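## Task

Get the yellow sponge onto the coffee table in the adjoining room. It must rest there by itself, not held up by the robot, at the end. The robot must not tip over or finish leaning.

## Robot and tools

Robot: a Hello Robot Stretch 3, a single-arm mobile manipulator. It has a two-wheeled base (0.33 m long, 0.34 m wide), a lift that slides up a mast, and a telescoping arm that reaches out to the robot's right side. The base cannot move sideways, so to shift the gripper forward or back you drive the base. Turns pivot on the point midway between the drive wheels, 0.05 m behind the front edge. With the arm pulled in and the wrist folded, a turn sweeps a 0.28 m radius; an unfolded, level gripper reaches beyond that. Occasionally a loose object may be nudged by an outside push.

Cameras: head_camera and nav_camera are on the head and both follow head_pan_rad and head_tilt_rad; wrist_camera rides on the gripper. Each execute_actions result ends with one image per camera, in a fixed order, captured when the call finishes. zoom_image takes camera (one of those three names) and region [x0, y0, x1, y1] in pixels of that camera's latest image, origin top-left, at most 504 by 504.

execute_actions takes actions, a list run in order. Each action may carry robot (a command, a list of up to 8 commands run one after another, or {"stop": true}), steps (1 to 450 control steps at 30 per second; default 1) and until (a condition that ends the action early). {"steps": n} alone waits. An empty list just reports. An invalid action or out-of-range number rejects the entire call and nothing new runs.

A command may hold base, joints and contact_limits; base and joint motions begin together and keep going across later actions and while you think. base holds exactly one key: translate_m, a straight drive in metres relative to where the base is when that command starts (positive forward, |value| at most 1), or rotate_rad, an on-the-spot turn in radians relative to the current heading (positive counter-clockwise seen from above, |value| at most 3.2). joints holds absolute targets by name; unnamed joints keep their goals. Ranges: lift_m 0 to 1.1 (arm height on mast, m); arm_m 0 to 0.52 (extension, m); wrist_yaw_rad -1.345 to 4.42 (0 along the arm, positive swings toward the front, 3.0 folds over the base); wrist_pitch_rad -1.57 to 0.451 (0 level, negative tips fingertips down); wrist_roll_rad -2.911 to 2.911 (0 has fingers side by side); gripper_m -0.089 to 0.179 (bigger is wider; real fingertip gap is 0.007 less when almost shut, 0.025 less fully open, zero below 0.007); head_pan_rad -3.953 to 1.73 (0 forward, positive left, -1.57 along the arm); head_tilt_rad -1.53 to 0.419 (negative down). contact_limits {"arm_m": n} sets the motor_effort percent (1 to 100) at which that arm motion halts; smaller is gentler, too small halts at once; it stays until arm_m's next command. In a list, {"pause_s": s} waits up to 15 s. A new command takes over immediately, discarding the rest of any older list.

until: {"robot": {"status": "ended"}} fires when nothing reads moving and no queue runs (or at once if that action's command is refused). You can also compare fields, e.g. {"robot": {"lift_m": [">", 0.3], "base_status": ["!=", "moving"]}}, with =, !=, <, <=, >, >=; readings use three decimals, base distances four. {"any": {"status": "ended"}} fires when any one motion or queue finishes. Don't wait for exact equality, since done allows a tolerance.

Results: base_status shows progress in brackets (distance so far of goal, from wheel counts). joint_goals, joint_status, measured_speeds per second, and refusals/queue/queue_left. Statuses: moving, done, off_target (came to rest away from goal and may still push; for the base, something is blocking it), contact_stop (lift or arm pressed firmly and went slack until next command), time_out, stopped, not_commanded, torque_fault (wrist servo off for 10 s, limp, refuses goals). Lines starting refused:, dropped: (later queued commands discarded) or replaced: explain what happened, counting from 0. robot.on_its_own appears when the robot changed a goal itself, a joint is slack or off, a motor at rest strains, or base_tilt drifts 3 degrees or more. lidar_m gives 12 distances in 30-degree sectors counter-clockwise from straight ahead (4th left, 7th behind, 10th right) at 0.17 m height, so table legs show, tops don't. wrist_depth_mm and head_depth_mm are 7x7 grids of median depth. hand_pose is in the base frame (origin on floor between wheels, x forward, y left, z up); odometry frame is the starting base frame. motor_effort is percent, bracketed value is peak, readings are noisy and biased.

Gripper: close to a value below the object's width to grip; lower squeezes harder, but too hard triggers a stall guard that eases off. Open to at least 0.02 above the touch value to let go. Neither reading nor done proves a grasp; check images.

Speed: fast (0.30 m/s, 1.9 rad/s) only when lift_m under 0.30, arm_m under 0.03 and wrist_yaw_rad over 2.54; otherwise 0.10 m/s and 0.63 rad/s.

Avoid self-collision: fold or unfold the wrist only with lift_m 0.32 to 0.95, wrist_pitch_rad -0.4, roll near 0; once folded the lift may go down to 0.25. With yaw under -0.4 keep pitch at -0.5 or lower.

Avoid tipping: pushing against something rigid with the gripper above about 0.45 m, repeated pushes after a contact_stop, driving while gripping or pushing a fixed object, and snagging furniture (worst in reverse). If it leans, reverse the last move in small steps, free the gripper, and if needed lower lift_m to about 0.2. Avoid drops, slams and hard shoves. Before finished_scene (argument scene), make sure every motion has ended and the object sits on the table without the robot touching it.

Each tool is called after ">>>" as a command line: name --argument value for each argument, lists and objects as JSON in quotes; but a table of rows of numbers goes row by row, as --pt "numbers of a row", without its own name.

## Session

>>> execute_actions --actions '[]'

Scene clock: 0.00 s.
robot.base_odometry: x=+0.000 y=+0.000 heading=+0.000 (m, m, rad; robot's odometry frame)
robot.turned_by_wheels: +0.000 (rad since the last result)
robot.turned_by_imu: +0.000 (rad since the last result)
robot.base_tilt: forward=+1.1 right=-0.9 (deg)
robot.lidar_m: 2.33 2.68 1.59 1.76 1.24 0.86 0.81 0.83 0.81 0.76 0.78 1.01
robot.head_depth_mm: 1624 1689 1763 1827 1860 1914 1889 / 1897 2170 2259 2343 2396 2458 2060 / 1886 2802 2955 2976 3033 2998 2088 / 1865 2869 2938 2974 2946 2959 2116 / 1850 2791 2931 2864 2940 2935 2125 / 1837 2844 2865 2933 2912 2890 2144 / 1803 2783 2832 2856 2851 2851 2155
robot.base_status: not_commanded
robot.joint_positions: lift_m=+0.417 arm_m=+0.003 wrist_yaw_rad=+3.008 wrist_pitch_rad=-0.380 wrist_roll_rad=-0.006 gripper_m=+0.037 head_pan_rad=-0.010 head_tilt_rad=-0.008
robot.joint_goals: lift_m=+0.417 arm_m=+0.003 wrist_yaw_rad=+3.008 wrist_pitch_rad=-0.380 wrist_roll_rad=-0.006 gripper_m=+0.037 head_pan_rad=-0.010 head_tilt_rad=-0.008
robot.joint_status: lift_m=not_commanded arm_m=not_commanded wrist_yaw_rad=not_commanded wrist_pitch_rad=not_commanded wrist_roll_rad=not_commanded gripper_m=not_commanded head_pan_rad=not_commanded head_tilt_rad=not_commanded
robot.measured_speeds: translate_m=+0.000 rotate_rad=+0.000 lift_m=+0.000 arm_m=+0.000 wrist_yaw_rad=+0.000 wrist_pitch_rad=+0.000 wrist_roll_rad=+0.000 head_pan_rad=+0.000 head_tilt_rad=+0.000
robot: refusals=0 queue=idle queue_left=0
robot.motor_effort: left_wheel=-1 right_wheel=+0 lift_m=+25 arm_m=+0 wrist_yaw_rad=+1 wrist_pitch_rad=+5 wrist_roll_rad=+0 gripper_m=+0 head_pan_rad=+0 head_tilt_rad=+2 (%)
robot.hand_pose: x=+0.0093 y=+0.0791 z=+0.4382 quat_wxyz=(+0.180, +0.699, +0.088, +0.686) (m; robot's base frame)
robot.wrist_depth_mm: - - - - - - - / - - - - - - - / - - - - - - - / - - 998 968 924 885 833 / 905 860 - 791 762 726 704 / 734 707 - 659 617 628 597 / 633 608 - 594 553 531 519
pictures: head_camera (sideways: a quarter turn clockwise sets it upright), nav_camera (sideways: a quarter turn counterclockwise sets it upright), wrist_camera
Images, in order (width x height): head_camera 896x504, nav_camera 672x504, wrist_camera 644x364.

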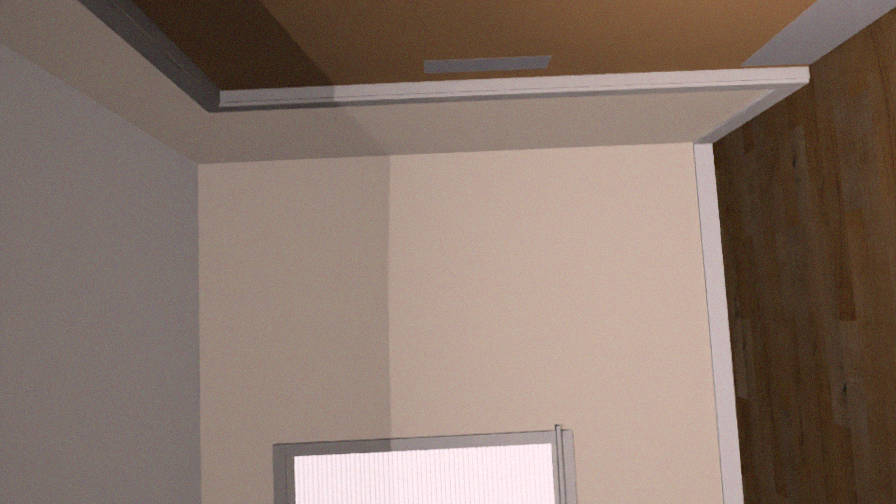

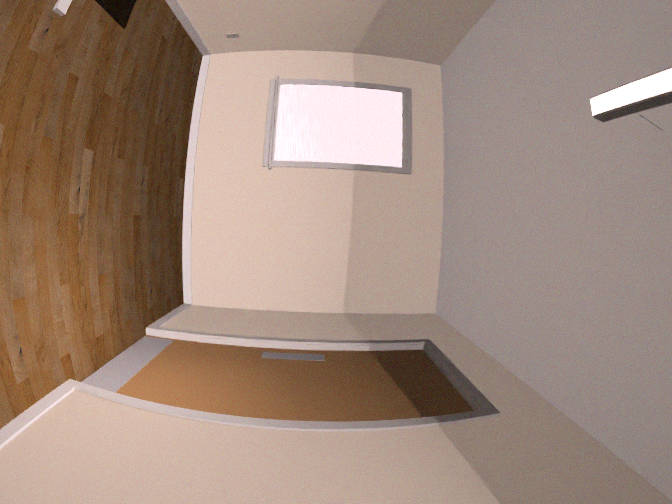

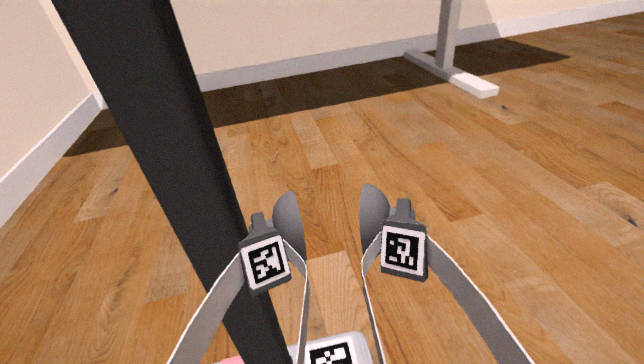

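The layout matches scene 1.

>>> execute_actions --actions '[{"robot":[{"base":{"rotate_rad":1.65},"joints":{"lift_m":0.28,"head_pan_rad":-0.2,"head_tilt_rad":-0.4}}],"steps":450,"until":{"robot":{"status":"ended"}}}]'

Scene clock: 5.83 s.
robot.base_odometry: x=+0.000 y=+0.000 heading=+1.650 (m, m, rad; robot's odometry frame)
robot.turned_by_wheels: +1.650 (rad since the last result)
robot.turned_by_imu: +1.641 (rad since the last result)
robot.base_tilt: forward=+1.0 right=-1.0 (deg)
robot.lidar_m: 1.36 1.14 0.84 0.81 0.85 0.79 0.76 0.79 1.09 2.94 2.48 1.59
robot.head_depth_mm: 1634 1758 1908 1452 1873 1677 1357 / 1604 1704 1869 1476 2144 1690 1345 / 1559 1675 1806 1482 2058 1724 1364 / 1510 1641 1764 1487 2079 1719 1366 / 1467 1602 1715 1518 2010 1724 1376 / 1437 1559 1662 1539 1958 1712 1387 / 1421 1526 1632 1544 1198 1609 1381
robot.base_status: done (rotate_rad +1.6498 of +1.6500)
robot.joint_positions: lift_m=+0.280 arm_m=+0.003 wrist_yaw_rad=+3.008 wrist_pitch_rad=-0.381 wrist_roll_rad=-0.006 gripper_m=+0.037 head_pan_rad=-0.193 head_tilt_rad=-0.395
robot.joint_goals: lift_m=+0.280 arm_m=+0.003 wrist_yaw_rad=+3.008 wrist_pitch_rad=-0.381 wrist_roll_rad=-0.006 gripper_m=+0.037 head_pan_rad=-0.200 head_tilt_rad=-0.400
robot.joint_status: lift_m=done arm_m=not_commanded wrist_yaw_rad=not_commanded wrist_pitch_rad=not_commanded wrist_roll_rad=not_commanded gripper_m=not_commanded head_pan_rad=done head_tilt_rad=done
robot.measured_speeds: translate_m=+0.000 rotate_rad=+0.000 lift_m=+0.000 arm_m=+0.000 wrist_yaw_rad=+0.000 wrist_pitch_rad=+0.000 wrist_roll_rad=+0.000 head_pan_rad=+0.000 head_tilt_rad=+0.000
robot: refusals=0 queue=done queue_left=0
robot.motor_effort: left_wheel=-5(13) right_wheel=+4(11) lift_m=+16(25) arm_m=-1(0) wrist_yaw_rad=+0(0) wrist_pitch_rad=+5(5) wrist_roll_rad=+0(1) gripper_m=+0(1) head_pan_rad=-5(23) head_tilt_rad=-3(30) (%)
robot.hand_pose: x=+0.0093 y=+0.0790 z=+0.3015 quat_wxyz=(+0.180, +0.699, +0.088, +0.686) (m; robot's base frame)
robot.wrist_depth_mm: 713 - 790 799 857 890 949 / 771 - 843 887 932 971 978 / 847 859 916 906 905 818 774 / 863 801 761 722 697 655 625 / 672 631 - 584 568 536 517 / 550 535 - - 466 461 446 / 472 - - - 411 398 394
pictures: head_camera (sideways: a quarter turn clockwise sets it upright), nav_camera (sideways: a quarter turn counterclockwise sets it upright), wrist_camera
Images, in order (width x height): head_camera 896x504, nav_camera 672x504, wrist_camera 644x364.

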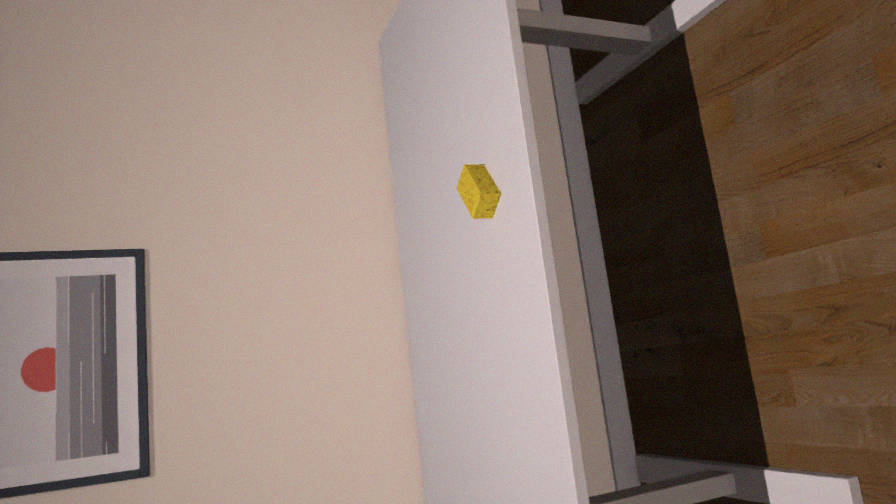

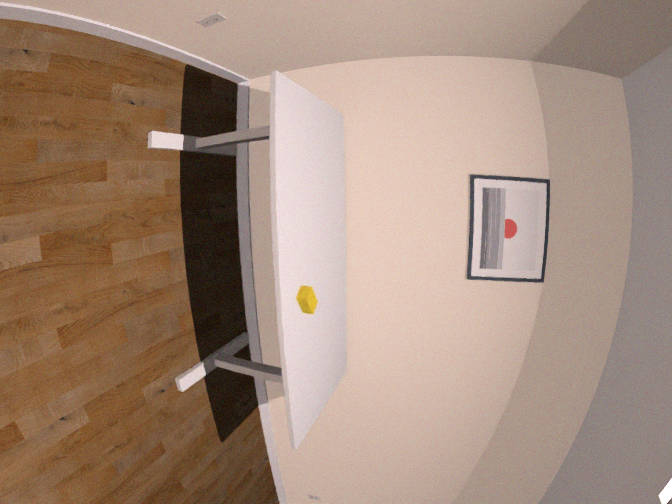

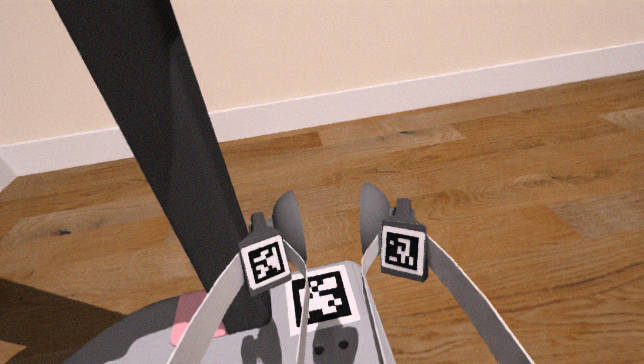

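>>> execute_actions --actions '[{"robot":[{"base":{"translate_m":0.55}},{"base":{"rotate_rad":1.19},"joints":{"lift_m":0.84,"head_pan_rad":-1.7,"head_tilt_rad":-0.7,"wrist_yaw_rad":1.3}},{"joints":{"wrist_yaw_rad":-0.5,"wrist_pitch_rad":-0.55,"gripper_m":0.17,"arm_m":0.22}}],"steps":450,"until":{"robot":{"status":"ended"}}}]'

Scene clock: 25.03 s.
robot.base_odometry: x=-0.043 y=+0.548 heading=+2.840 (m, m, rad; robot's odometry frame)
robot.turned_by_wheels: +1.190 (rad since the last result)
robot.turned_by_imu: +1.182 (rad since the last result)
robot.base_tilt: forward=+1.2 right=-1.3 (deg)
robot.lidar_m: 0.82 0.81 0.88 1.32 1.31 1.43 2.30 2.95 1.17 1.22 0.84 0.85
robot.head_depth_mm: 1436 1664 1158 944 1650 - - / 1342 1520 1170 935 - 1321 1153 / 1257 1436 1175 - 1539 1354 1160 / 1188 1338 1183 - 1523 1348 1158 / 1117 1257 1173 924 717 1360 1168 / 1055 1182 1179 894 718 1334 1168 / 999 1110 1171 895 717 1270 1167
robot.base_status: done (rotate_rad +1.1898 of +1.1900)
robot.joint_positions: lift_m=+0.840 arm_m=+0.220 wrist_yaw_rad=-0.499 wrist_pitch_rad=-0.561 wrist_roll_rad=-0.006 gripper_m=+0.170 head_pan_rad=-1.693 head_tilt_rad=-0.692
robot.joint_goals: lift_m=+0.840 arm_m=+0.220 wrist_yaw_rad=-0.500 wrist_pitch_rad=-0.550 wrist_roll_rad=-0.006 gripper_m=+0.170 head_pan_rad=-1.700 head_tilt_rad=-0.700
robot.joint_status: lift_m=done arm_m=done wrist_yaw_rad=done wrist_pitch_rad=done wrist_roll_rad=not_commanded gripper_m=done head_pan_rad=done head_tilt_rad=done
robot.measured_speeds: translate_m=+0.000 rotate_rad=+0.000 lift_m=+0.000 arm_m=+0.000 wrist_yaw_rad=+0.000 wrist_pitch_rad=+0.000 wrist_roll_rad=+0.000 head_pan_rad=+0.000 head_tilt_rad=+0.000
robot: refusals=0 queue=done queue_left=0
robot.motor_effort: left_wheel=-5(15) right_wheel=+4(11) lift_m=+33(34) arm_m=+5(5) wrist_yaw_rad=-1(0) wrist_pitch_rad=+4(6) wrist_roll_rad=+0(0) gripper_m=+0(84) head_pan_rad=-4(57) head_tilt_rad=-4(30) (%)
robot.hand_pose: x=-0.1192 y=-0.5438 z=+0.8216 quat_wxyz=(+0.613, +0.023, -0.705, -0.358) (m; robot's base frame)
robot.wrist_depth_mm: 637 703 668 617 579 546 - / 568 533 502 479 449 451 - / 443 424 383 382 370 - - / 365 350 289 321 318 - - / 310 306 290 281 286 - - / 274 - 254 247 968 987 937 / 244 230 226 225 888 877 859
pictures: head_camera (sideways: a quarter turn clockwise sets it upright), nav_camera (sideways: a quarter turn counterclockwise sets it upright), wrist_camera
Images, in order (width x height): head_camera 896x504, nav_camera 672x504, wrist_camera 644x364.

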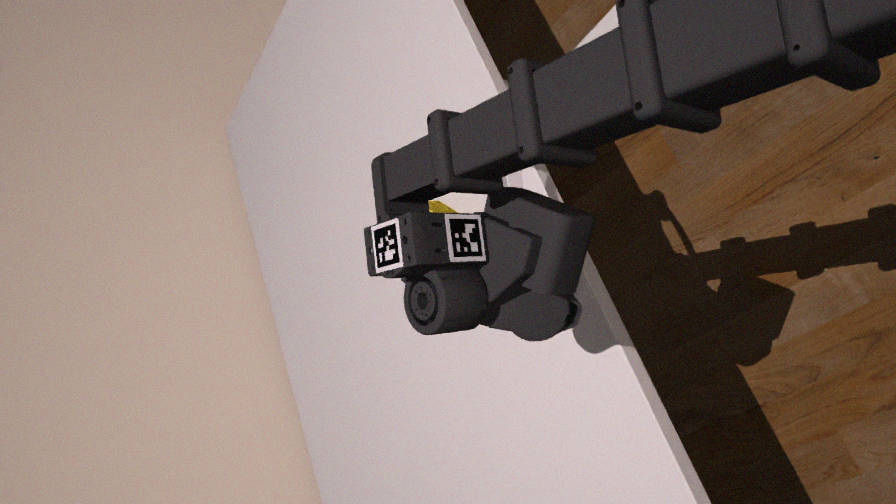

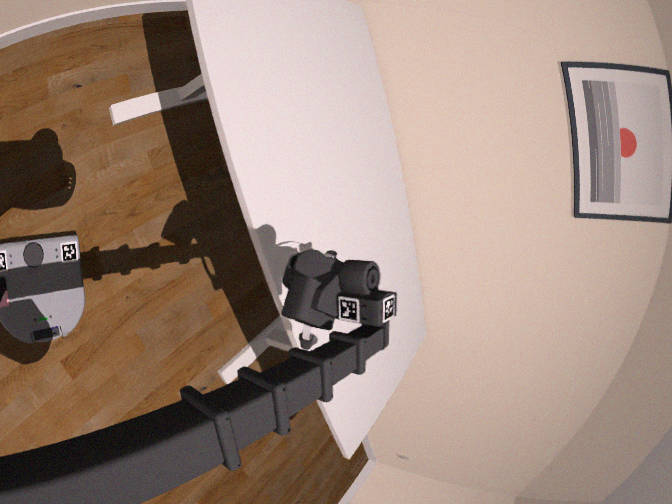

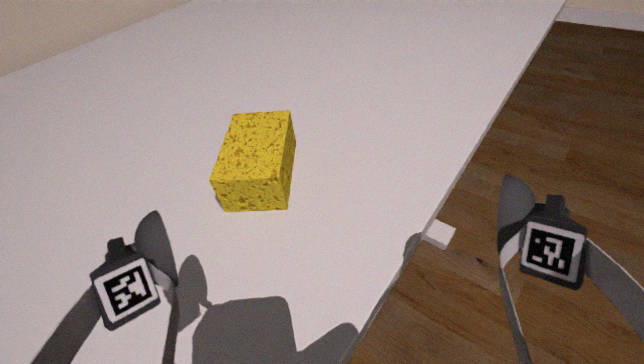

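>>> execute_actions --actions '[{"robot":[{"joints":{"arm_m":0.355,"lift_m":0.81,"wrist_yaw_rad":-0.56}},{"joints":{"lift_m":0.775,"gripper_m":0.13}}],"steps":450,"until":{"robot":{"status":"ended"}}}]'

Scene clock: 31.50 s.
robot.base_odometry: x=-0.043 y=+0.548 heading=+2.840 (m, m, rad; robot's odometry frame)
robot.turned_by_wheels: +0.000 (rad since the last result)
robot.turned_by_imu: -0.001 (rad since the last result)
robot.base_tilt: forward=+1.2 right=-0.9 (deg)
robot.lidar_m: 0.82 0.81 0.88 1.32 1.31 1.43 2.28 2.95 1.17 1.22 0.84 0.85
robot.head_depth_mm: 1428 1666 1164 944 1603 1382 - / 1346 1513 1159 884 1616 - 1132 / 1253 1422 1167 950 1530 1365 1155 / 1193 1324 1233 - 778 1365 1157 / 1118 1243 1173 908 734 1360 1158 / 1055 1176 1184 890 715 1332 1172 / 1003 1108 1175 894 718 1268 1154
robot.base_status: done (rotate_rad +1.1898 of +1.1900)
robot.joint_positions: lift_m=+0.775 arm_m=+0.355 wrist_yaw_rad=-0.559 wrist_pitch_rad=-0.562 wrist_roll_rad=-0.006 gripper_m=+0.130 head_pan_rad=-1.693 head_tilt_rad=-0.692
robot.joint_goals: lift_m=+0.775 arm_m=+0.355 wrist_yaw_rad=-0.560 wrist_pitch_rad=-0.550 wrist_roll_rad=-0.006 gripper_m=+0.130 head_pan_rad=-1.700 head_tilt_rad=-0.700
robot.joint_status: lift_m=done arm_m=done wrist_yaw_rad=done wrist_pitch_rad=done wrist_roll_rad=not_commanded gripper_m=done head_pan_rad=done head_tilt_rad=done
robot.measured_speeds: translate_m=+0.000 rotate_rad=+0.000 lift_m=+0.000 arm_m=+0.000 wrist_yaw_rad=+0.000 wrist_pitch_rad=+0.000 wrist_roll_rad=+0.000 head_pan_rad=+0.000 head_tilt_rad=+0.000
robot: refusals=0 queue=done queue_left=0
robot.motor_effort: left_wheel=-5(5) right_wheel=+4(4) lift_m=+16(33) arm_m=+5(6) wrist_yaw_rad=-1(2) wrist_pitch_rad=+4(4) wrist_roll_rad=+0(0) gripper_m=+0(82) head_pan_rad=-4(4) head_tilt_rad=-4(5) (%)
robot.hand_pose: x=-0.1297 y=-0.6725 z=+0.7573 quat_wxyz=(+0.601, +0.002, -0.705, -0.376) (m; robot's base frame)
robot.wrist_depth_mm: 521 511 473 440 411 390 367 / 403 383 360 340 323 308 298 / 318 306 291 264 266 256 249 / 262 254 235 174 226 220 214 / 223 219 155 149 196 - 187 / 194 192 171 164 174 167 168 / 173 166 162 159 156 151 149
pictures: head_camera (sideways: a quarter turn clockwise sets it upright), nav_camera (sideways: a quarter turn counterclockwise sets it upright), wrist_camera
Images, in order (width x height): head_camera 896x504, nav_camera 672x504, wrist_camera 644x364.

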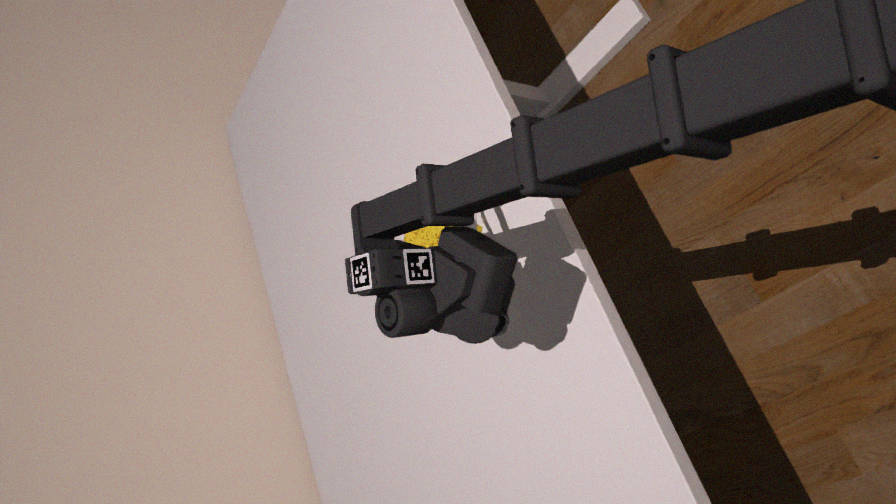

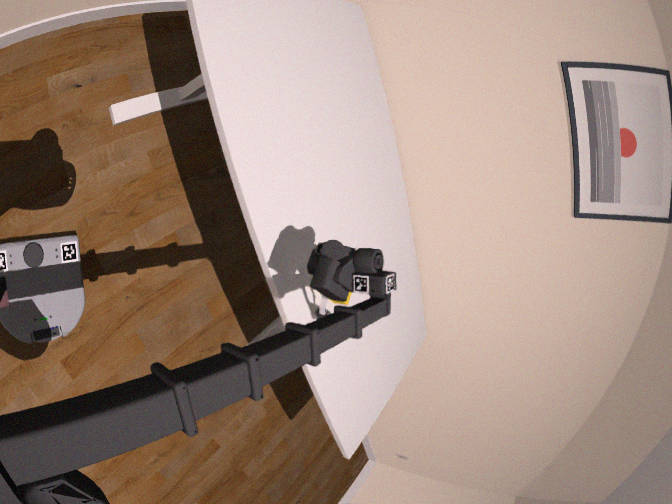

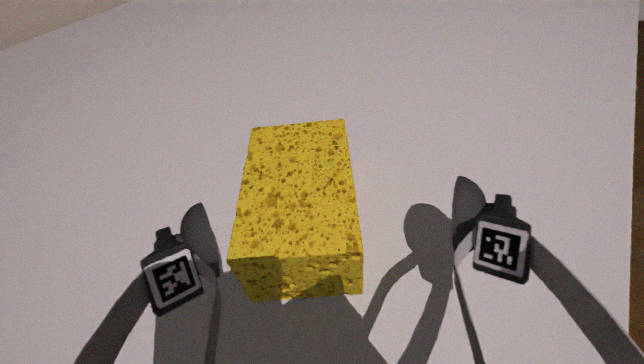

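>>> execute_actions --actions '[{"robot":[{"joints":{"arm_m":0.385,"lift_m":0.763}},{"joints":{"gripper_m":0.02}},{"joints":{"lift_m":0.8}}],"steps":450,"until":{"robot":{"status":"ended"}}}]'

Scene clock: 41.97 s.
robot.base_odometry: x=-0.043 y=+0.548 heading=+2.840 (m, m, rad; robot's odometry frame)
robot.turned_by_wheels: +0.000 (rad since the last result)
robot.turned_by_imu: -0.001 (rad since the last result)
robot.base_tilt: forward=+1.1 right=-1.0 (deg)
robot.lidar_m: 0.81 0.81 0.88 1.32 1.31 1.43 2.29 2.95 1.17 1.22 0.83 0.85
robot.head_depth_mm: 1435 1683 1166 948 1595 1409 - / 1353 1513 1168 915 - - 1147 / 1255 1427 1167 - 1537 1358 1157 / 1181 1340 1292 828 778 1362 1155 / 1117 1254 1242 835 736 1349 1172 / 1059 1179 1186 889 716 1337 1167 / 1003 1111 1164 901 719 1265 1167
robot.base_status: done (rotate_rad +1.1898 of +1.1900)
robot.joint_positions: lift_m=+0.800 arm_m=+0.385 wrist_yaw_rad=-0.559 wrist_pitch_rad=-0.563 wrist_roll_rad=-0.006 gripper_m=+0.024 head_pan_rad=-1.693 head_tilt_rad=-0.692
robot.joint_goals: lift_m=+0.800 arm_m=+0.385 wrist_yaw_rad=-0.560 wrist_pitch_rad=-0.550 wrist_roll_rad=-0.006 gripper_m=+0.023 head_pan_rad=-1.700 head_tilt_rad=-0.700
robot.joint_status: lift_m=done arm_m=done wrist_yaw_rad=done wrist_pitch_rad=done wrist_roll_rad=not_commanded gripper_m=done head_pan_rad=done head_tilt_rad=done
robot.measured_speeds: translate_m=+0.000 rotate_rad=+0.000 lift_m=+0.000 arm_m=+0.000 wrist_yaw_rad=+0.000 wrist_pitch_rad=+0.000 wrist_roll_rad=+0.000 head_pan_rad=+0.000 head_tilt_rad=+0.000
robot: refusals=0 queue=done queue_left=0
robot.motor_effort: left_wheel=-5(5) right_wheel=+4(4) lift_m=+32(34) arm_m=+5(6) wrist_yaw_rad=-1(0) wrist_pitch_rad=+5(5) wrist_roll_rad=+0(0) gripper_m=-22(98) head_pan_rad=-5(4) head_tilt_rad=-5(4) (%)
robot.hand_pose: x=-0.1296 y=-0.7023 z=+0.7812 quat_wxyz=(+0.601, +0.003, -0.705, -0.376) (m; robot's base frame)
robot.wrist_depth_mm: 523 571 537 504 474 439 416 / 458 437 411 391 367 352 333 / 364 347 333 178 300 292 280 / 301 290 277 152 253 249 241 / 256 248 241 132 130 219 211 / 221 218 123 120 121 193 187 / 197 193 187 174 176 172 170
pictures: head_camera (sideways: a quarter turn clockwise sets it upright), nav_camera (sideways: a quarter turn counterclockwise sets it upright), wrist_camera
Images, in order (width x height): head_camera 896x504, nav_camera 672x504, wrist_camera 644x364.

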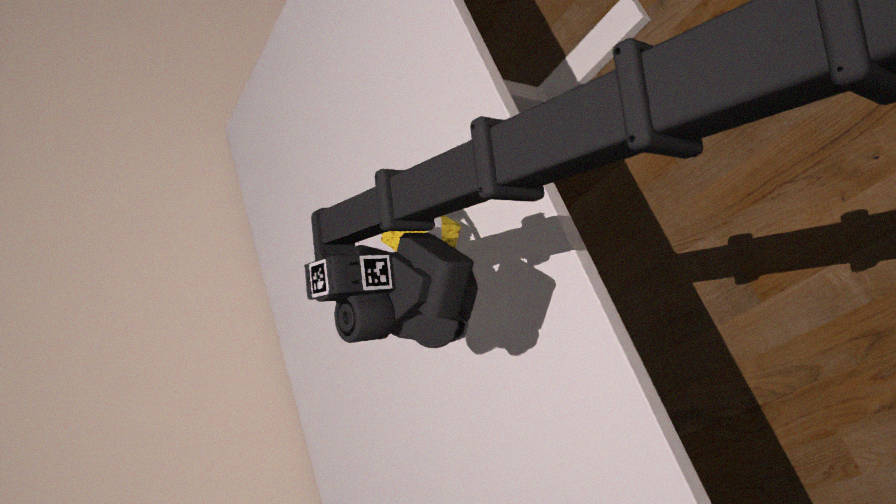

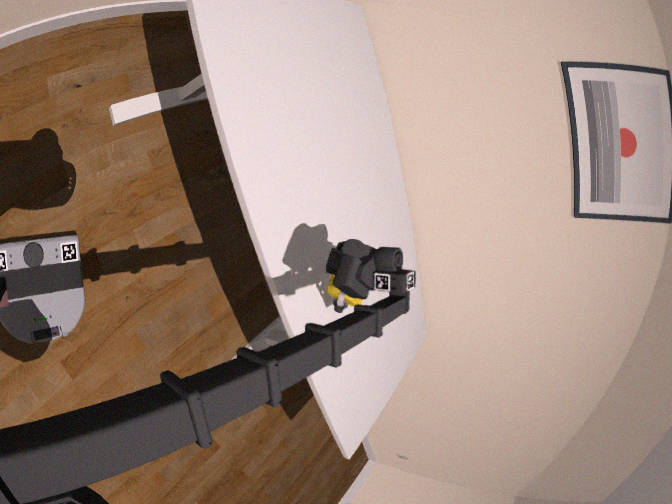

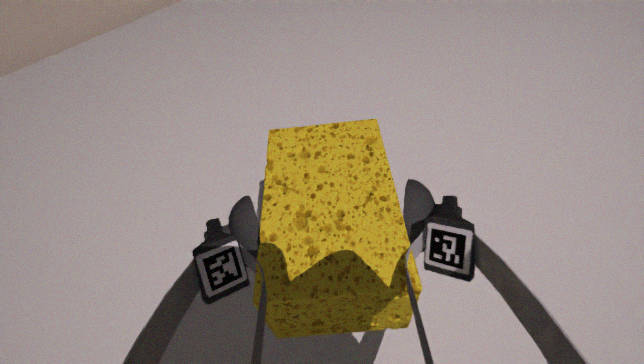

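>>> execute_actions --actions '[{"robot":[{"base":{"translate_m":-0.35},"joints":{"arm_m":0,"wrist_yaw_rad":1.5,"wrist_pitch_rad":-0.4}},{"base":{"translate_m":-0.45},"joints":{"lift_m":0.29,"wrist_yaw_rad":2.75,"head_pan_rad":-3.14,"head_tilt_rad":-0.8}},{"base":{"translate_m":-1}},{"base":{"rotate_rad":-1.07}}],"steps":450,"until":{"robot":{"status":"ended"}}},{"steps":300,"until":{"robot":{"status":"ended"}}}]'

Scene clock: 63.77 s.
robot.base_odometry: x=+1.675 y=+0.013 heading=+1.770 (m, m, rad; robot's odometry frame)
robot.turned_by_wheels: -1.070 (rad since the last result)
robot.turned_by_imu: -1.072 (rad since the last result)
robot.base_tilt: forward=+1.0 right=-1.0 (deg)
robot.lidar_m: 1.87 1.61 2.44 1.73 0.81 0.70 0.69 0.75 1.07 1.28 1.39 1.89
robot.head_depth_mm: 565 646 756 912 1142 1278 1118 / 570 653 767 921 1160 1273 1152 / 576 662 778 934 1177 1283 - / 582 666 783 952 1204 1289 1167 / 587 675 794 961 1215 1284 1138 / 592 683 808 977 1251 1281 1124 / 595 686 819 996 1222 1302 1124
robot.base_status: done (rotate_rad -1.0698 of -1.0700)
robot.joint_positions: lift_m=+0.290 arm_m=+0.003 wrist_yaw_rad=+2.749 wrist_pitch_rad=-0.423 wrist_roll_rad=-0.006 gripper_m=+0.030 head_pan_rad=-3.133 head_tilt_rad=-0.791
robot.joint_goals: lift_m=+0.290 arm_m=+0.000 wrist_yaw_rad=+2.750 wrist_pitch_rad=-0.400 wrist_roll_rad=-0.006 gripper_m=+0.029 head_pan_rad=-3.140 head_tilt_rad=-0.800
robot.joint_status: lift_m=done arm_m=done wrist_yaw_rad=done wrist_pitch_rad=done wrist_roll_rad=not_commanded gripper_m=done head_pan_rad=done head_tilt_rad=done
robot.measured_speeds: translate_m=+0.000 rotate_rad=+0.000 lift_m=+0.000 arm_m=+0.000 wrist_yaw_rad=+0.000 wrist_pitch_rad=+0.000 wrist_roll_rad=+0.000 head_pan_rad=+0.000 head_tilt_rad=+0.000
robot: refusals=0 queue=done queue_left=0
robot.on_its_own: gripper_m is held at +0.029, not at your +0.020, by its stall guard, which is not easing now
robot.motor_effort: left_wheel=+4(16) right_wheel=-3(8) lift_m=+16(33) arm_m=-5(6) wrist_yaw_rad=+0(2) wrist_pitch_rad=+8(9) wrist_roll_rad=+0(0) gripper_m=-19(21) head_pan_rad=-4(54) head_tilt_rad=-4(18) (%)
robot.hand_pose: x=+0.0644 y=+0.0585 z=+0.3020 quat_wxyz=(+0.281, +0.705, +0.012, +0.652) (m; robot's base frame)
robot.wrist_depth_mm: - - - - - - - / - - - - - 994 948 / - 990 930 177 807 778 738 / - 777 719 151 643 628 603 / - 618 600 133 129 535 511 / 530 - 119 120 121 454 442 / 468 - - 143 408 398 392
pictures: head_camera (sideways: a quarter turn clockwise sets it upright), nav_camera (sideways: a quarter turn counterclockwise sets it upright), wrist_camera
Images, in order (width x height): head_camera 896x504, nav_camera 672x504, wrist_camera 644x364.

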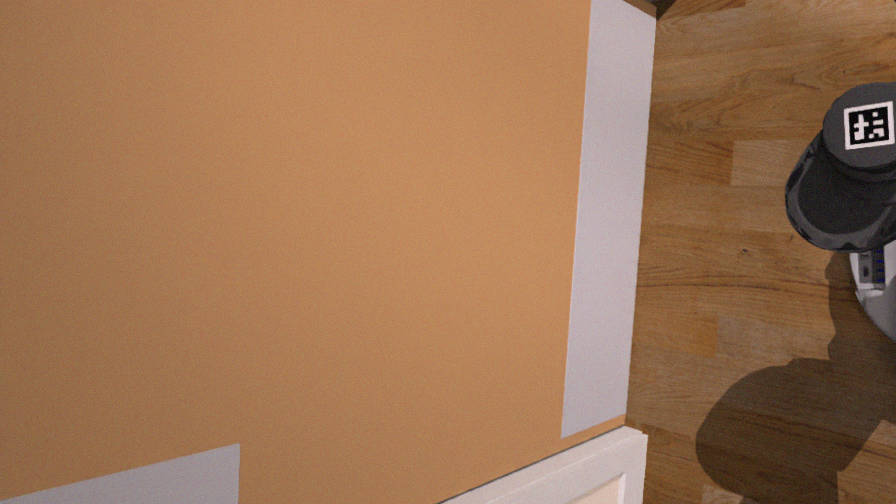

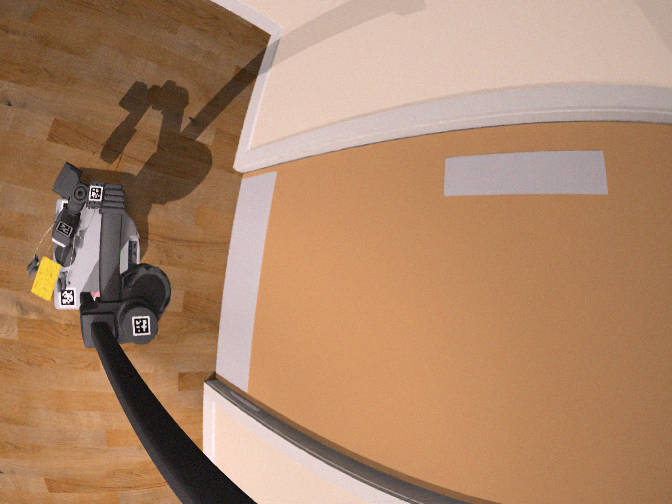

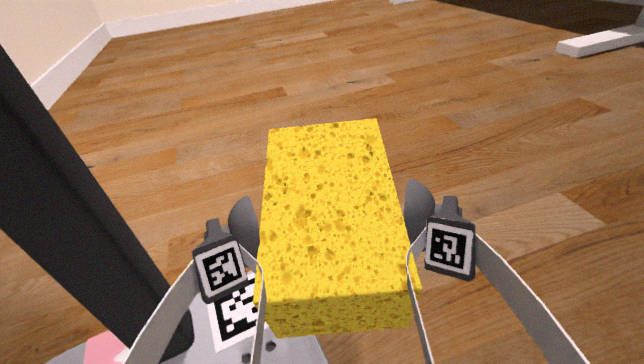

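>>> execute_actions --actions '[{"robot":[{"base":{"translate_m":-0.41}},{"base":{"translate_m":-0.7},"joints":{"lift_m":0.31}},{"joints":{"lift_m":0.29}}],"steps":450,"until":{"robot":{"status":"ended"}}}]'

Scene clock: 78.57 s.
robot.base_odometry: x=+1.895 y=-1.075 heading=+1.770 (m, m, rad; robot's odometry frame)
robot.turned_by_wheels: +0.000 (rad since the last result)
robot.turned_by_imu: -0.005 (rad since the last result)
robot.base_tilt: forward=+1.1 right=-1.1 (deg)
robot.lidar_m: 2.68 3.19 0.32 0.24 0.23 0.24 0.33 1.45 1.15 0.88 0.46 0.54
robot.head_depth_mm: - - 294 320 362 422 499 / 291 301 334 380 443 528 616 / 1538 1747 2033 1655 576 704 - / 1553 1804 2059 1798 1510 1287 1164 / 1588 1810 2069 1787 1516 1287 1132 / 1591 1830 2132 1812 1511 1283 1121 / 1604 1839 2115 1834 1517 1294 1126
robot.base_status: done (translate_m -0.7000 of -0.7000)
robot.joint_positions: lift_m=+0.290 arm_m=+0.003 wrist_yaw_rad=+2.750 wrist_pitch_rad=-0.423 wrist_roll_rad=-0.006 gripper_m=+0.030 head_pan_rad=-3.134 head_tilt_rad=-0.793
robot.joint_goals: lift_m=+0.290 arm_m=+0.000 wrist_yaw_rad=+2.750 wrist_pitch_rad=-0.400 wrist_roll_rad=-0.006 gripper_m=+0.029 head_pan_rad=-3.140 head_tilt_rad=-0.800
robot.joint_status: lift_m=done arm_m=done wrist_yaw_rad=done wrist_pitch_rad=done wrist_roll_rad=not_commanded gripper_m=done head_pan_rad=done head_tilt_rad=done
robot.measured_speeds: translate_m=+0.000 rotate_rad=+0.000 lift_m=+0.000 arm_m=+0.000 wrist_yaw_rad=+0.000 wrist_pitch_rad=+0.000 wrist_roll_rad=+0.000 head_pan_rad=+0.000 head_tilt_rad=+0.000
robot: refusals=0 queue=done queue_left=0
robot.on_its_own: gripper_m is held at +0.029, not at your +0.020, by its stall guard, which is not easing now
robot.motor_effort: left_wheel=+3(53) right_wheel=-6(39) lift_m=+16(34) arm_m=-5(6) wrist_yaw_rad=+1(0) wrist_pitch_rad=+8(8) wrist_roll_rad=+0(0) gripper_m=-19(20) head_pan_rad=-4(3) head_tilt_rad=-4(5) (%)
robot.hand_pose: x=+0.0643 y=+0.0586 z=+0.3021 quat_wxyz=(+0.280, +0.705, +0.012, +0.652) (m; robot's base frame)
robot.wrist_depth_mm: 216 254 322 433 710 - - / 225 266 339 469 817 - 956 / 241 279 356 177 768 782 740 / - 298 364 152 631 624 598 / - 328 356 132 130 535 507 / 259 - 119 120 121 453 437 / 274 - - 143 403 396 394
pictures: head_camera (sideways: a quarter turn clockwise sets it upright), nav_camera (sideways: a quarter turn counterclockwise sets it upright), wrist_camera
Images, in order (width x height): head_camera 896x504, nav_camera 672x504, wrist_camera 644x364.

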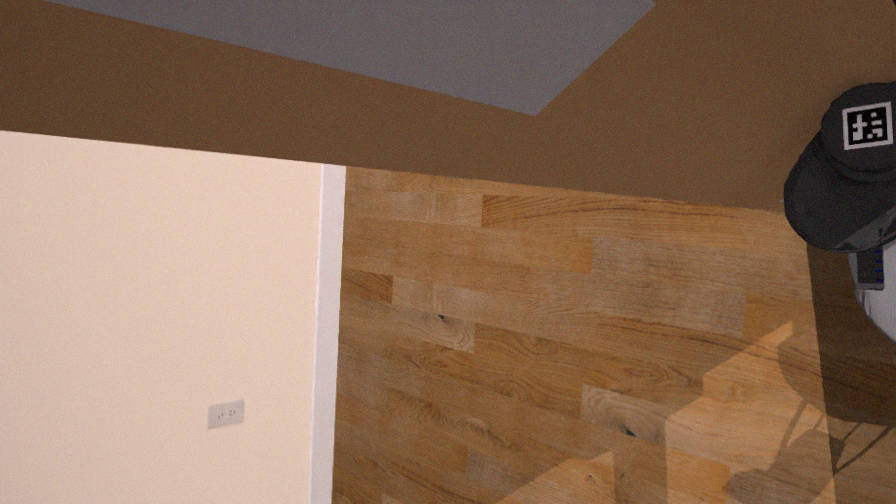

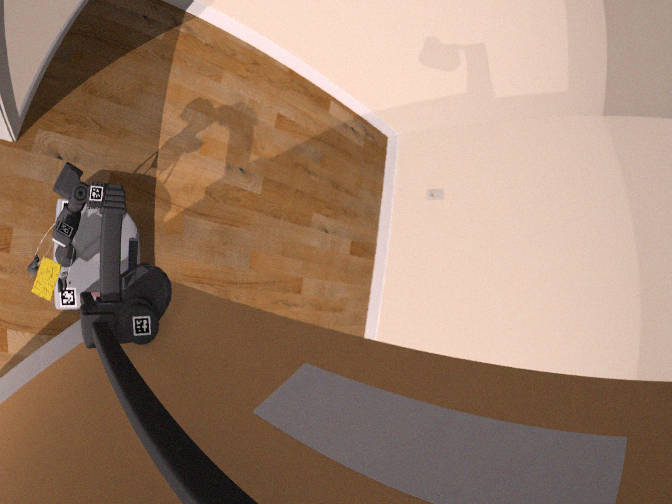

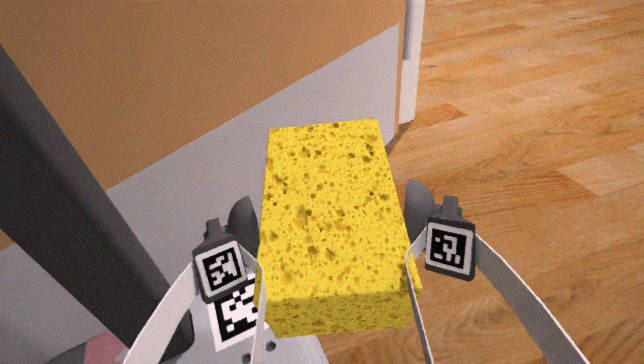

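>>> execute_actions --actions '[{"robot":[{"base":{"translate_m":-0.8},"joints":{"head_pan_rad":0,"head_tilt_rad":-0.6}},{"base":{"rotate_rad":1.5}}],"steps":450,"until":{"robot":{"status":"ended"}}}]'

Scene clock: 90.03 s.
robot.base_odometry: x=+2.053 y=-1.859 heading=-3.014 (m, m, rad; robot's odometry frame)
robot.turned_by_wheels: +1.500 (rad since the last result)
robot.turned_by_imu: +1.489 (rad since the last result)
robot.base_tilt: forward=+1.2 right=-1.2 (deg)
robot.lidar_m: 2.01 1.36 1.03 1.00 1.05 1.07 1.04 1.10 1.14 1.14 1.25 1.67
robot.head_depth_mm: 2300 2576 2525 2249 1735 1410 1198 / 2292 2588 2396 2241 1718 1425 1207 / 2292 2563 2392 2260 1745 1416 1198 / 2312 2560 2425 2286 1769 1444 1191 / 2290 2564 2827 2277 1753 1436 1208 / 2304 2569 2844 2291 1766 1425 1214 / 2293 2533 2763 2300 1778 1437 1206
robot.base_status: done (rotate_rad +1.4998 of +1.5000)
robot.joint_positions: lift_m=+0.290 arm_m=+0.003 wrist_yaw_rad=+2.750 wrist_pitch_rad=-0.422 wrist_roll_rad=-0.006 gripper_m=+0.030 head_pan_rad=-0.007 head_tilt_rad=-0.605
robot.joint_goals: lift_m=+0.290 arm_m=+0.000 wrist_yaw_rad=+2.750 wrist_pitch_rad=-0.400 wrist_roll_rad=-0.006 gripper_m=+0.029 head_pan_rad=+0.000 head_tilt_rad=-0.600
robot.joint_status: lift_m=done arm_m=done wrist_yaw_rad=done wrist_pitch_rad=done wrist_roll_rad=not_commanded gripper_m=done head_pan_rad=done head_tilt_rad=done
robot.measured_speeds: translate_m=+0.000 rotate_rad=+0.000 lift_m=+0.000 arm_m=+0.000 wrist_yaw_rad=+0.000 wrist_pitch_rad=+0.000 wrist_roll_rad=+0.000 head_pan_rad=+0.000 head_tilt_rad=+0.000
robot: refusals=0 queue=done queue_left=0
robot.on_its_own: gripper_m is held at +0.029, not at your +0.020, by its stall guard, which is not easing now
robot.motor_effort: left_wheel=-4(14) right_wheel=+3(13) lift_m=+17(16) arm_m=-6(6) wrist_yaw_rad=+1(1) wrist_pitch_rad=+8(8) wrist_roll_rad=+0(0) gripper_m=-20(20) head_pan_rad=+4(55) head_tilt_rad=+4(23) (%)
robot.hand_pose: x=+0.0643 y=+0.0586 z=+0.3021 quat_wxyz=(+0.280, +0.705, +0.012, +0.652) (m; robot's base frame)
robot.wrist_depth_mm: 817 868 967 - - - - / 887 938 - - - - 968 / 917 970 930 177 814 772 741 / - 777 708 151 638 627 612 / - 612 593 132 130 531 506 / 533 - 119 120 121 453 439 / 470 - - 143 404 395 391
pictures: head_camera (sideways: a quarter turn clockwise sets it upright), nav_camera (sideways: a quarter turn counterclockwise sets it upright), wrist_camera
Images, in order (width x height): head_camera 896x504, nav_camera 672x504, wrist_camera 644x364.

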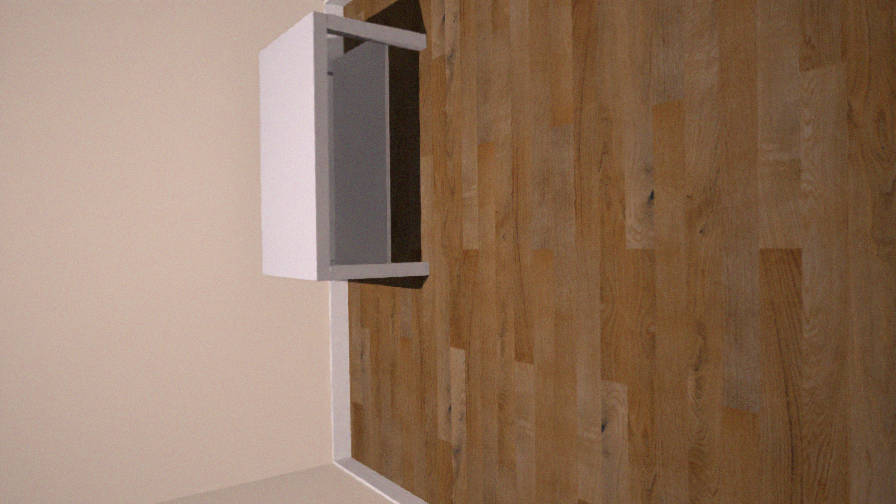

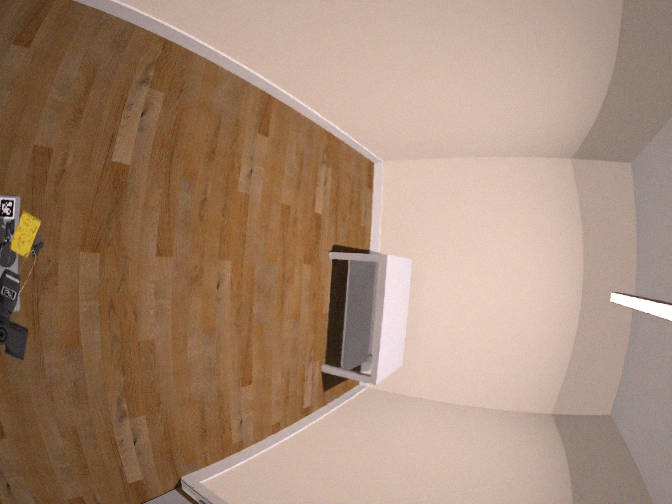

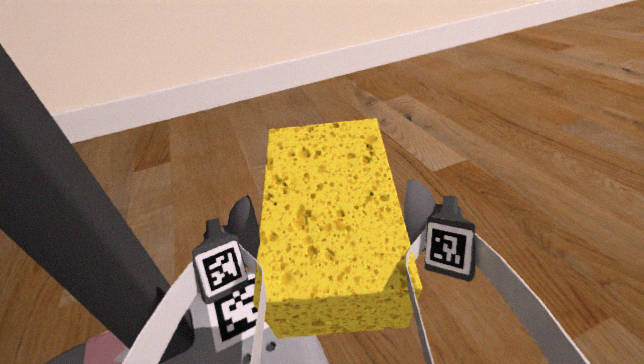

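>>> execute_actions --actions '[{"robot":[{"base":{"translate_m":0.85}},{"base":{"translate_m":0.8}},{"base":{"rotate_rad":1.05},"joints":{"lift_m":0.55,"wrist_yaw_rad":2.0,"head_pan_rad":-1.4,"head_tilt_rad":-0.9}},{"joints":{"wrist_yaw_rad":0,"arm_m":0.3,"wrist_pitch_rad":-0.55}}],"steps":450,"until":{"robot":{"status":"ended"}}},{"steps":300,"until":{"robot":{"status":"ended"}}}]'

Scene clock: 109.70 s.
robot.base_odometry: x=+0.416 y=-2.070 heading=-1.964 (m, m, rad; robot's odometry frame)
robot.turned_by_wheels: +1.050 (rad since the last result)
robot.turned_by_imu: +1.044 (rad since the last result)
robot.base_tilt: forward=+1.0 right=-1.0 (deg)
robot.lidar_m: 0.94 0.91 0.97 1.37 2.72 1.67 1.23 1.20 0.89 1.10 0.37 1.14
robot.head_depth_mm: 1115 1345 1276 1068 1216 1239 1101 / 1074 1288 1268 1119 937 1251 1122 / 1033 1222 1346 1118 933 1241 1124 / 994 1168 1313 1075 916 1205 1121 / 963 1118 1293 1068 916 1166 1104 / 927 1077 1262 1122 1367 1239 1098 / 902 1037 1223 1480 1421 1250 1107
robot.base_status: done (rotate_rad +1.0498 of +1.0500)
robot.joint_positions: lift_m=+0.550 arm_m=+0.300 wrist_yaw_rad=+0.001 wrist_pitch_rad=-0.563 wrist_roll_rad=-0.006 gripper_m=+0.030 head_pan_rad=-1.393 head_tilt_rad=-0.889
robot.joint_goals: lift_m=+0.550 arm_m=+0.300 wrist_yaw_rad=+0.000 wrist_pitch_rad=-0.550 wrist_roll_rad=-0.006 gripper_m=+0.029 head_pan_rad=-1.400 head_tilt_rad=-0.900
robot.joint_status: lift_m=done arm_m=done wrist_yaw_rad=done wrist_pitch_rad=done wrist_roll_rad=not_commanded gripper_m=done head_pan_rad=done head_tilt_rad=done
robot.measured_speeds: translate_m=+0.000 rotate_rad=+0.000 lift_m=+0.000 arm_m=+0.000 wrist_yaw_rad=+0.000 wrist_pitch_rad=+0.000 wrist_roll_rad=+0.000 head_pan_rad=+0.000 head_tilt_rad=+0.000
robot: refusals=0 queue=done queue_left=0
robot.on_its_own: gripper_m is held at +0.029, not at your +0.020, by its stall guard, which is not easing now
robot.motor_effort: left_wheel=-5(14) right_wheel=+4(10) lift_m=+33(34) arm_m=+5(7) wrist_yaw_rad=+0(1) wrist_pitch_rad=+5(8) wrist_roll_rad=+0(0) gripper_m=-20(20) head_pan_rad=-4(55) head_tilt_rad=-7(32) (%)
robot.hand_pose: x=-0.0214 y=-0.6484 z=+0.5312 quat_wxyz=(+0.682, +0.197, -0.677, -0.196) (m; robot's base frame)
robot.wrist_depth_mm: 457 510 584 649 516 484 461 / 489 555 458 435 406 390 368 / 503 383 366 177 332 323 310 / 332 319 303 152 278 275 266 / 282 274 264 133 130 242 232 / 245 240 124 120 121 213 207 / 217 214 207 194 194 191 189
pictures: head_camera (sideways: a quarter turn clockwise sets it upright), nav_camera (sideways: a quarter turn counterclockwise sets it upright), wrist_camera
Images, in order (width x height): head_camera 896x504, nav_camera 672x504, wrist_camera 644x364.

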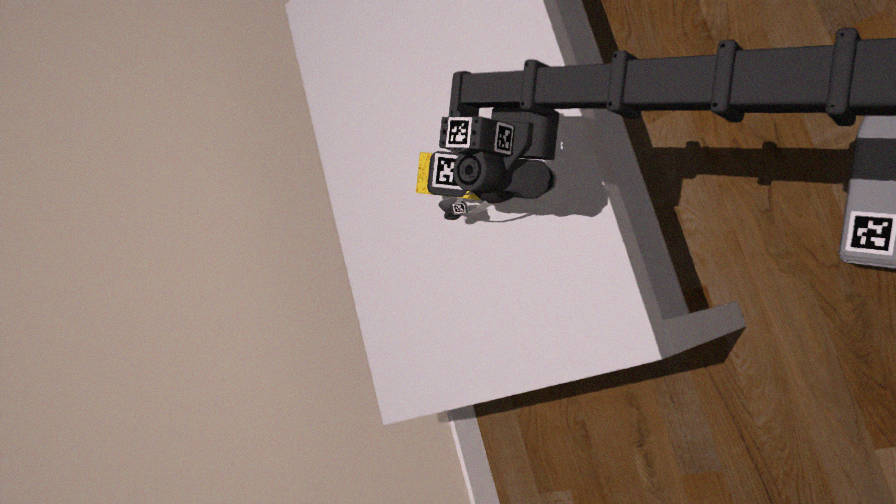

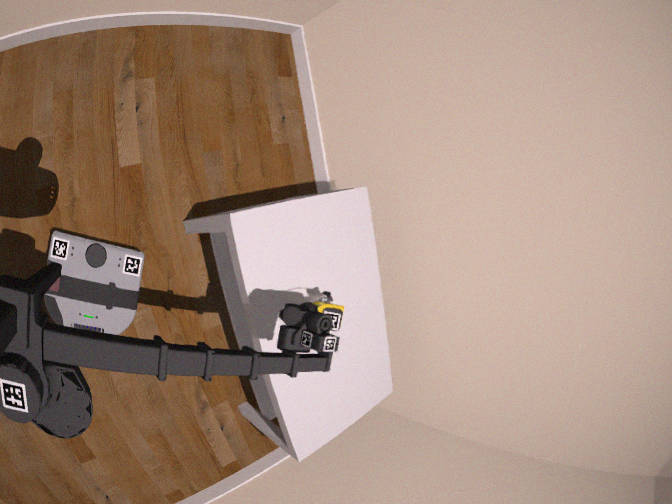

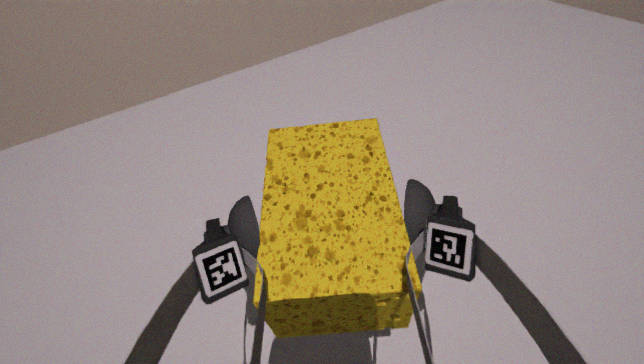

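>>> execute_actions --actions '[{"robot":[{"joints":{"lift_m":0.494}},{"joints":{"gripper_m":0.13}},{"joints":{"arm_m":0.2,"lift_m":0.55}}],"steps":300,"until":{"robot":{"status":"ended"}}}]'

Scene clock: 117.27 s.
robot.base_odometry: x=+0.416 y=-2.070 heading=-1.964 (m, m, rad; robot's odometry frame)
robot.turned_by_wheels: +0.000 (rad since the last result)
robot.turned_by_imu: -0.002 (rad since the last result)
robot.base_tilt: forward=+1.2 right=-1.0 (deg)
robot.lidar_m: 0.94 0.92 0.96 1.38 2.71 1.67 1.23 1.21 0.90 1.10 0.37 1.13
robot.head_depth_mm: 1113 1342 1273 1072 1225 1244 1096 / 1081 1275 1280 1065 - 1236 - / 1031 1218 1353 1075 - 1241 1115 / 1000 1165 1308 1064 917 1197 1114 / 963 1114 1293 1069 917 1170 1099 / 929 1076 1261 1116 1353 1241 1101 / 898 1034 1222 1483 1431 1247 1106
robot.base_status: done (rotate_rad +1.0498 of +1.0500)
robot.joint_positions: lift_m=+0.550 arm_m=+0.200 wrist_yaw_rad=+0.001 wrist_pitch_rad=-0.563 wrist_roll_rad=-0.006 gripper_m=+0.130 head_pan_rad=-1.393 head_tilt_rad=-0.889
robot.joint_goals: lift_m=+0.550 arm_m=+0.200 wrist_yaw_rad=+0.000 wrist_pitch_rad=-0.550 wrist_roll_rad=-0.006 gripper_m=+0.130 head_pan_rad=-1.400 head_tilt_rad=-0.900
robot.joint_status: lift_m=done arm_m=done wrist_yaw_rad=done wrist_pitch_rad=done wrist_roll_rad=not_commanded gripper_m=done head_pan_rad=done head_tilt_rad=done
robot.measured_speeds: translate_m=+0.000 rotate_rad=+0.000 lift_m=+0.000 arm_m=+0.000 wrist_yaw_rad=+0.000 wrist_pitch_rad=+0.000 wrist_roll_rad=+0.000 head_pan_rad=+0.000 head_tilt_rad=+0.000
robot: refusals=0 queue=done queue_left=0
robot.motor_effort: left_wheel=-5(5) right_wheel=+4(4) lift_m=+32(35) arm_m=-6(6) wrist_yaw_rad=-1(0) wrist_pitch_rad=+5(5) wrist_roll_rad=+0(0) gripper_m=-1(81) head_pan_rad=-4(3) head_tilt_rad=-6(6) (%)
robot.hand_pose: x=-0.0214 y=-0.5491 z=+0.5311 quat_wxyz=(+0.682, +0.198, -0.677, -0.196) (m; robot's base frame)
robot.wrist_depth_mm: 525 587 657 558 517 486 461 / 561 486 457 434 408 384 369 / 405 384 369 284 334 326 308 / 332 319 308 236 286 277 266 / 284 279 265 249 248 - 233 / 246 242 229 226 219 211 212 / 218 210 205 203 197 191 570
pictures: head_camera (sideways: a quarter turn clockwise sets it upright), nav_camera (sideways: a quarter turn counterclockwise sets it upright), wrist_camera
Images, in order (width x height): head_camera 896x504, nav_camera 672x504, wrist_camera 644x364.

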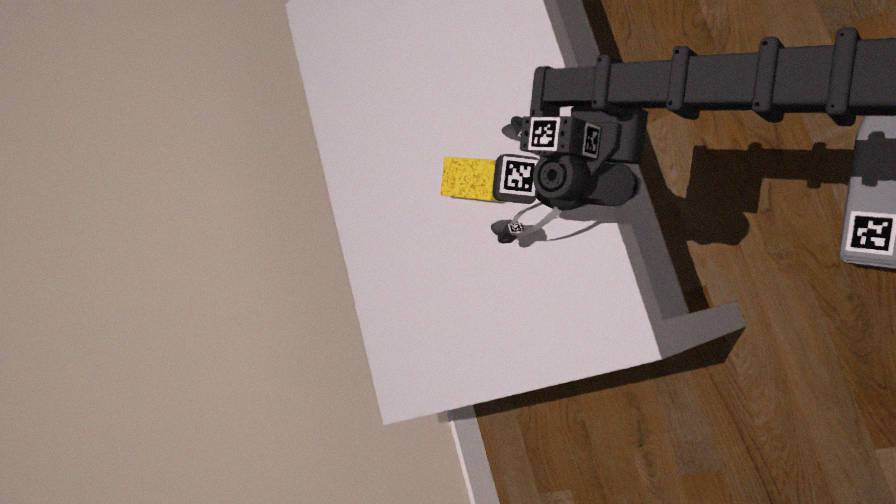

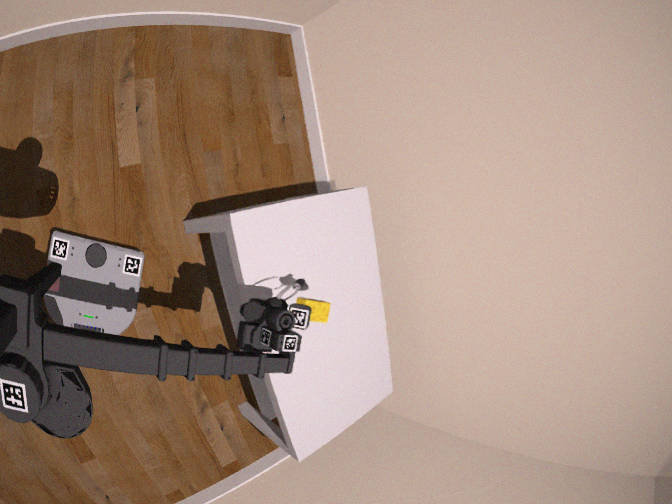

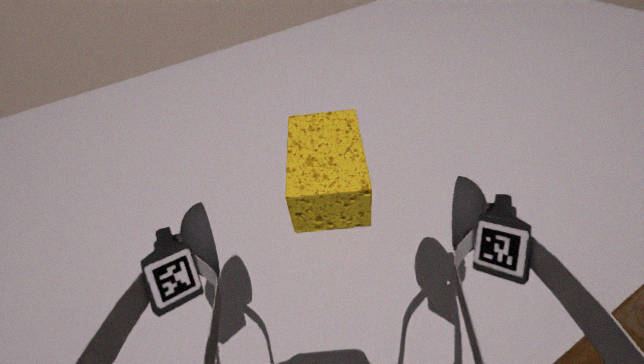

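>>> finished_scene --scene 2

The scene is finished: the task was done.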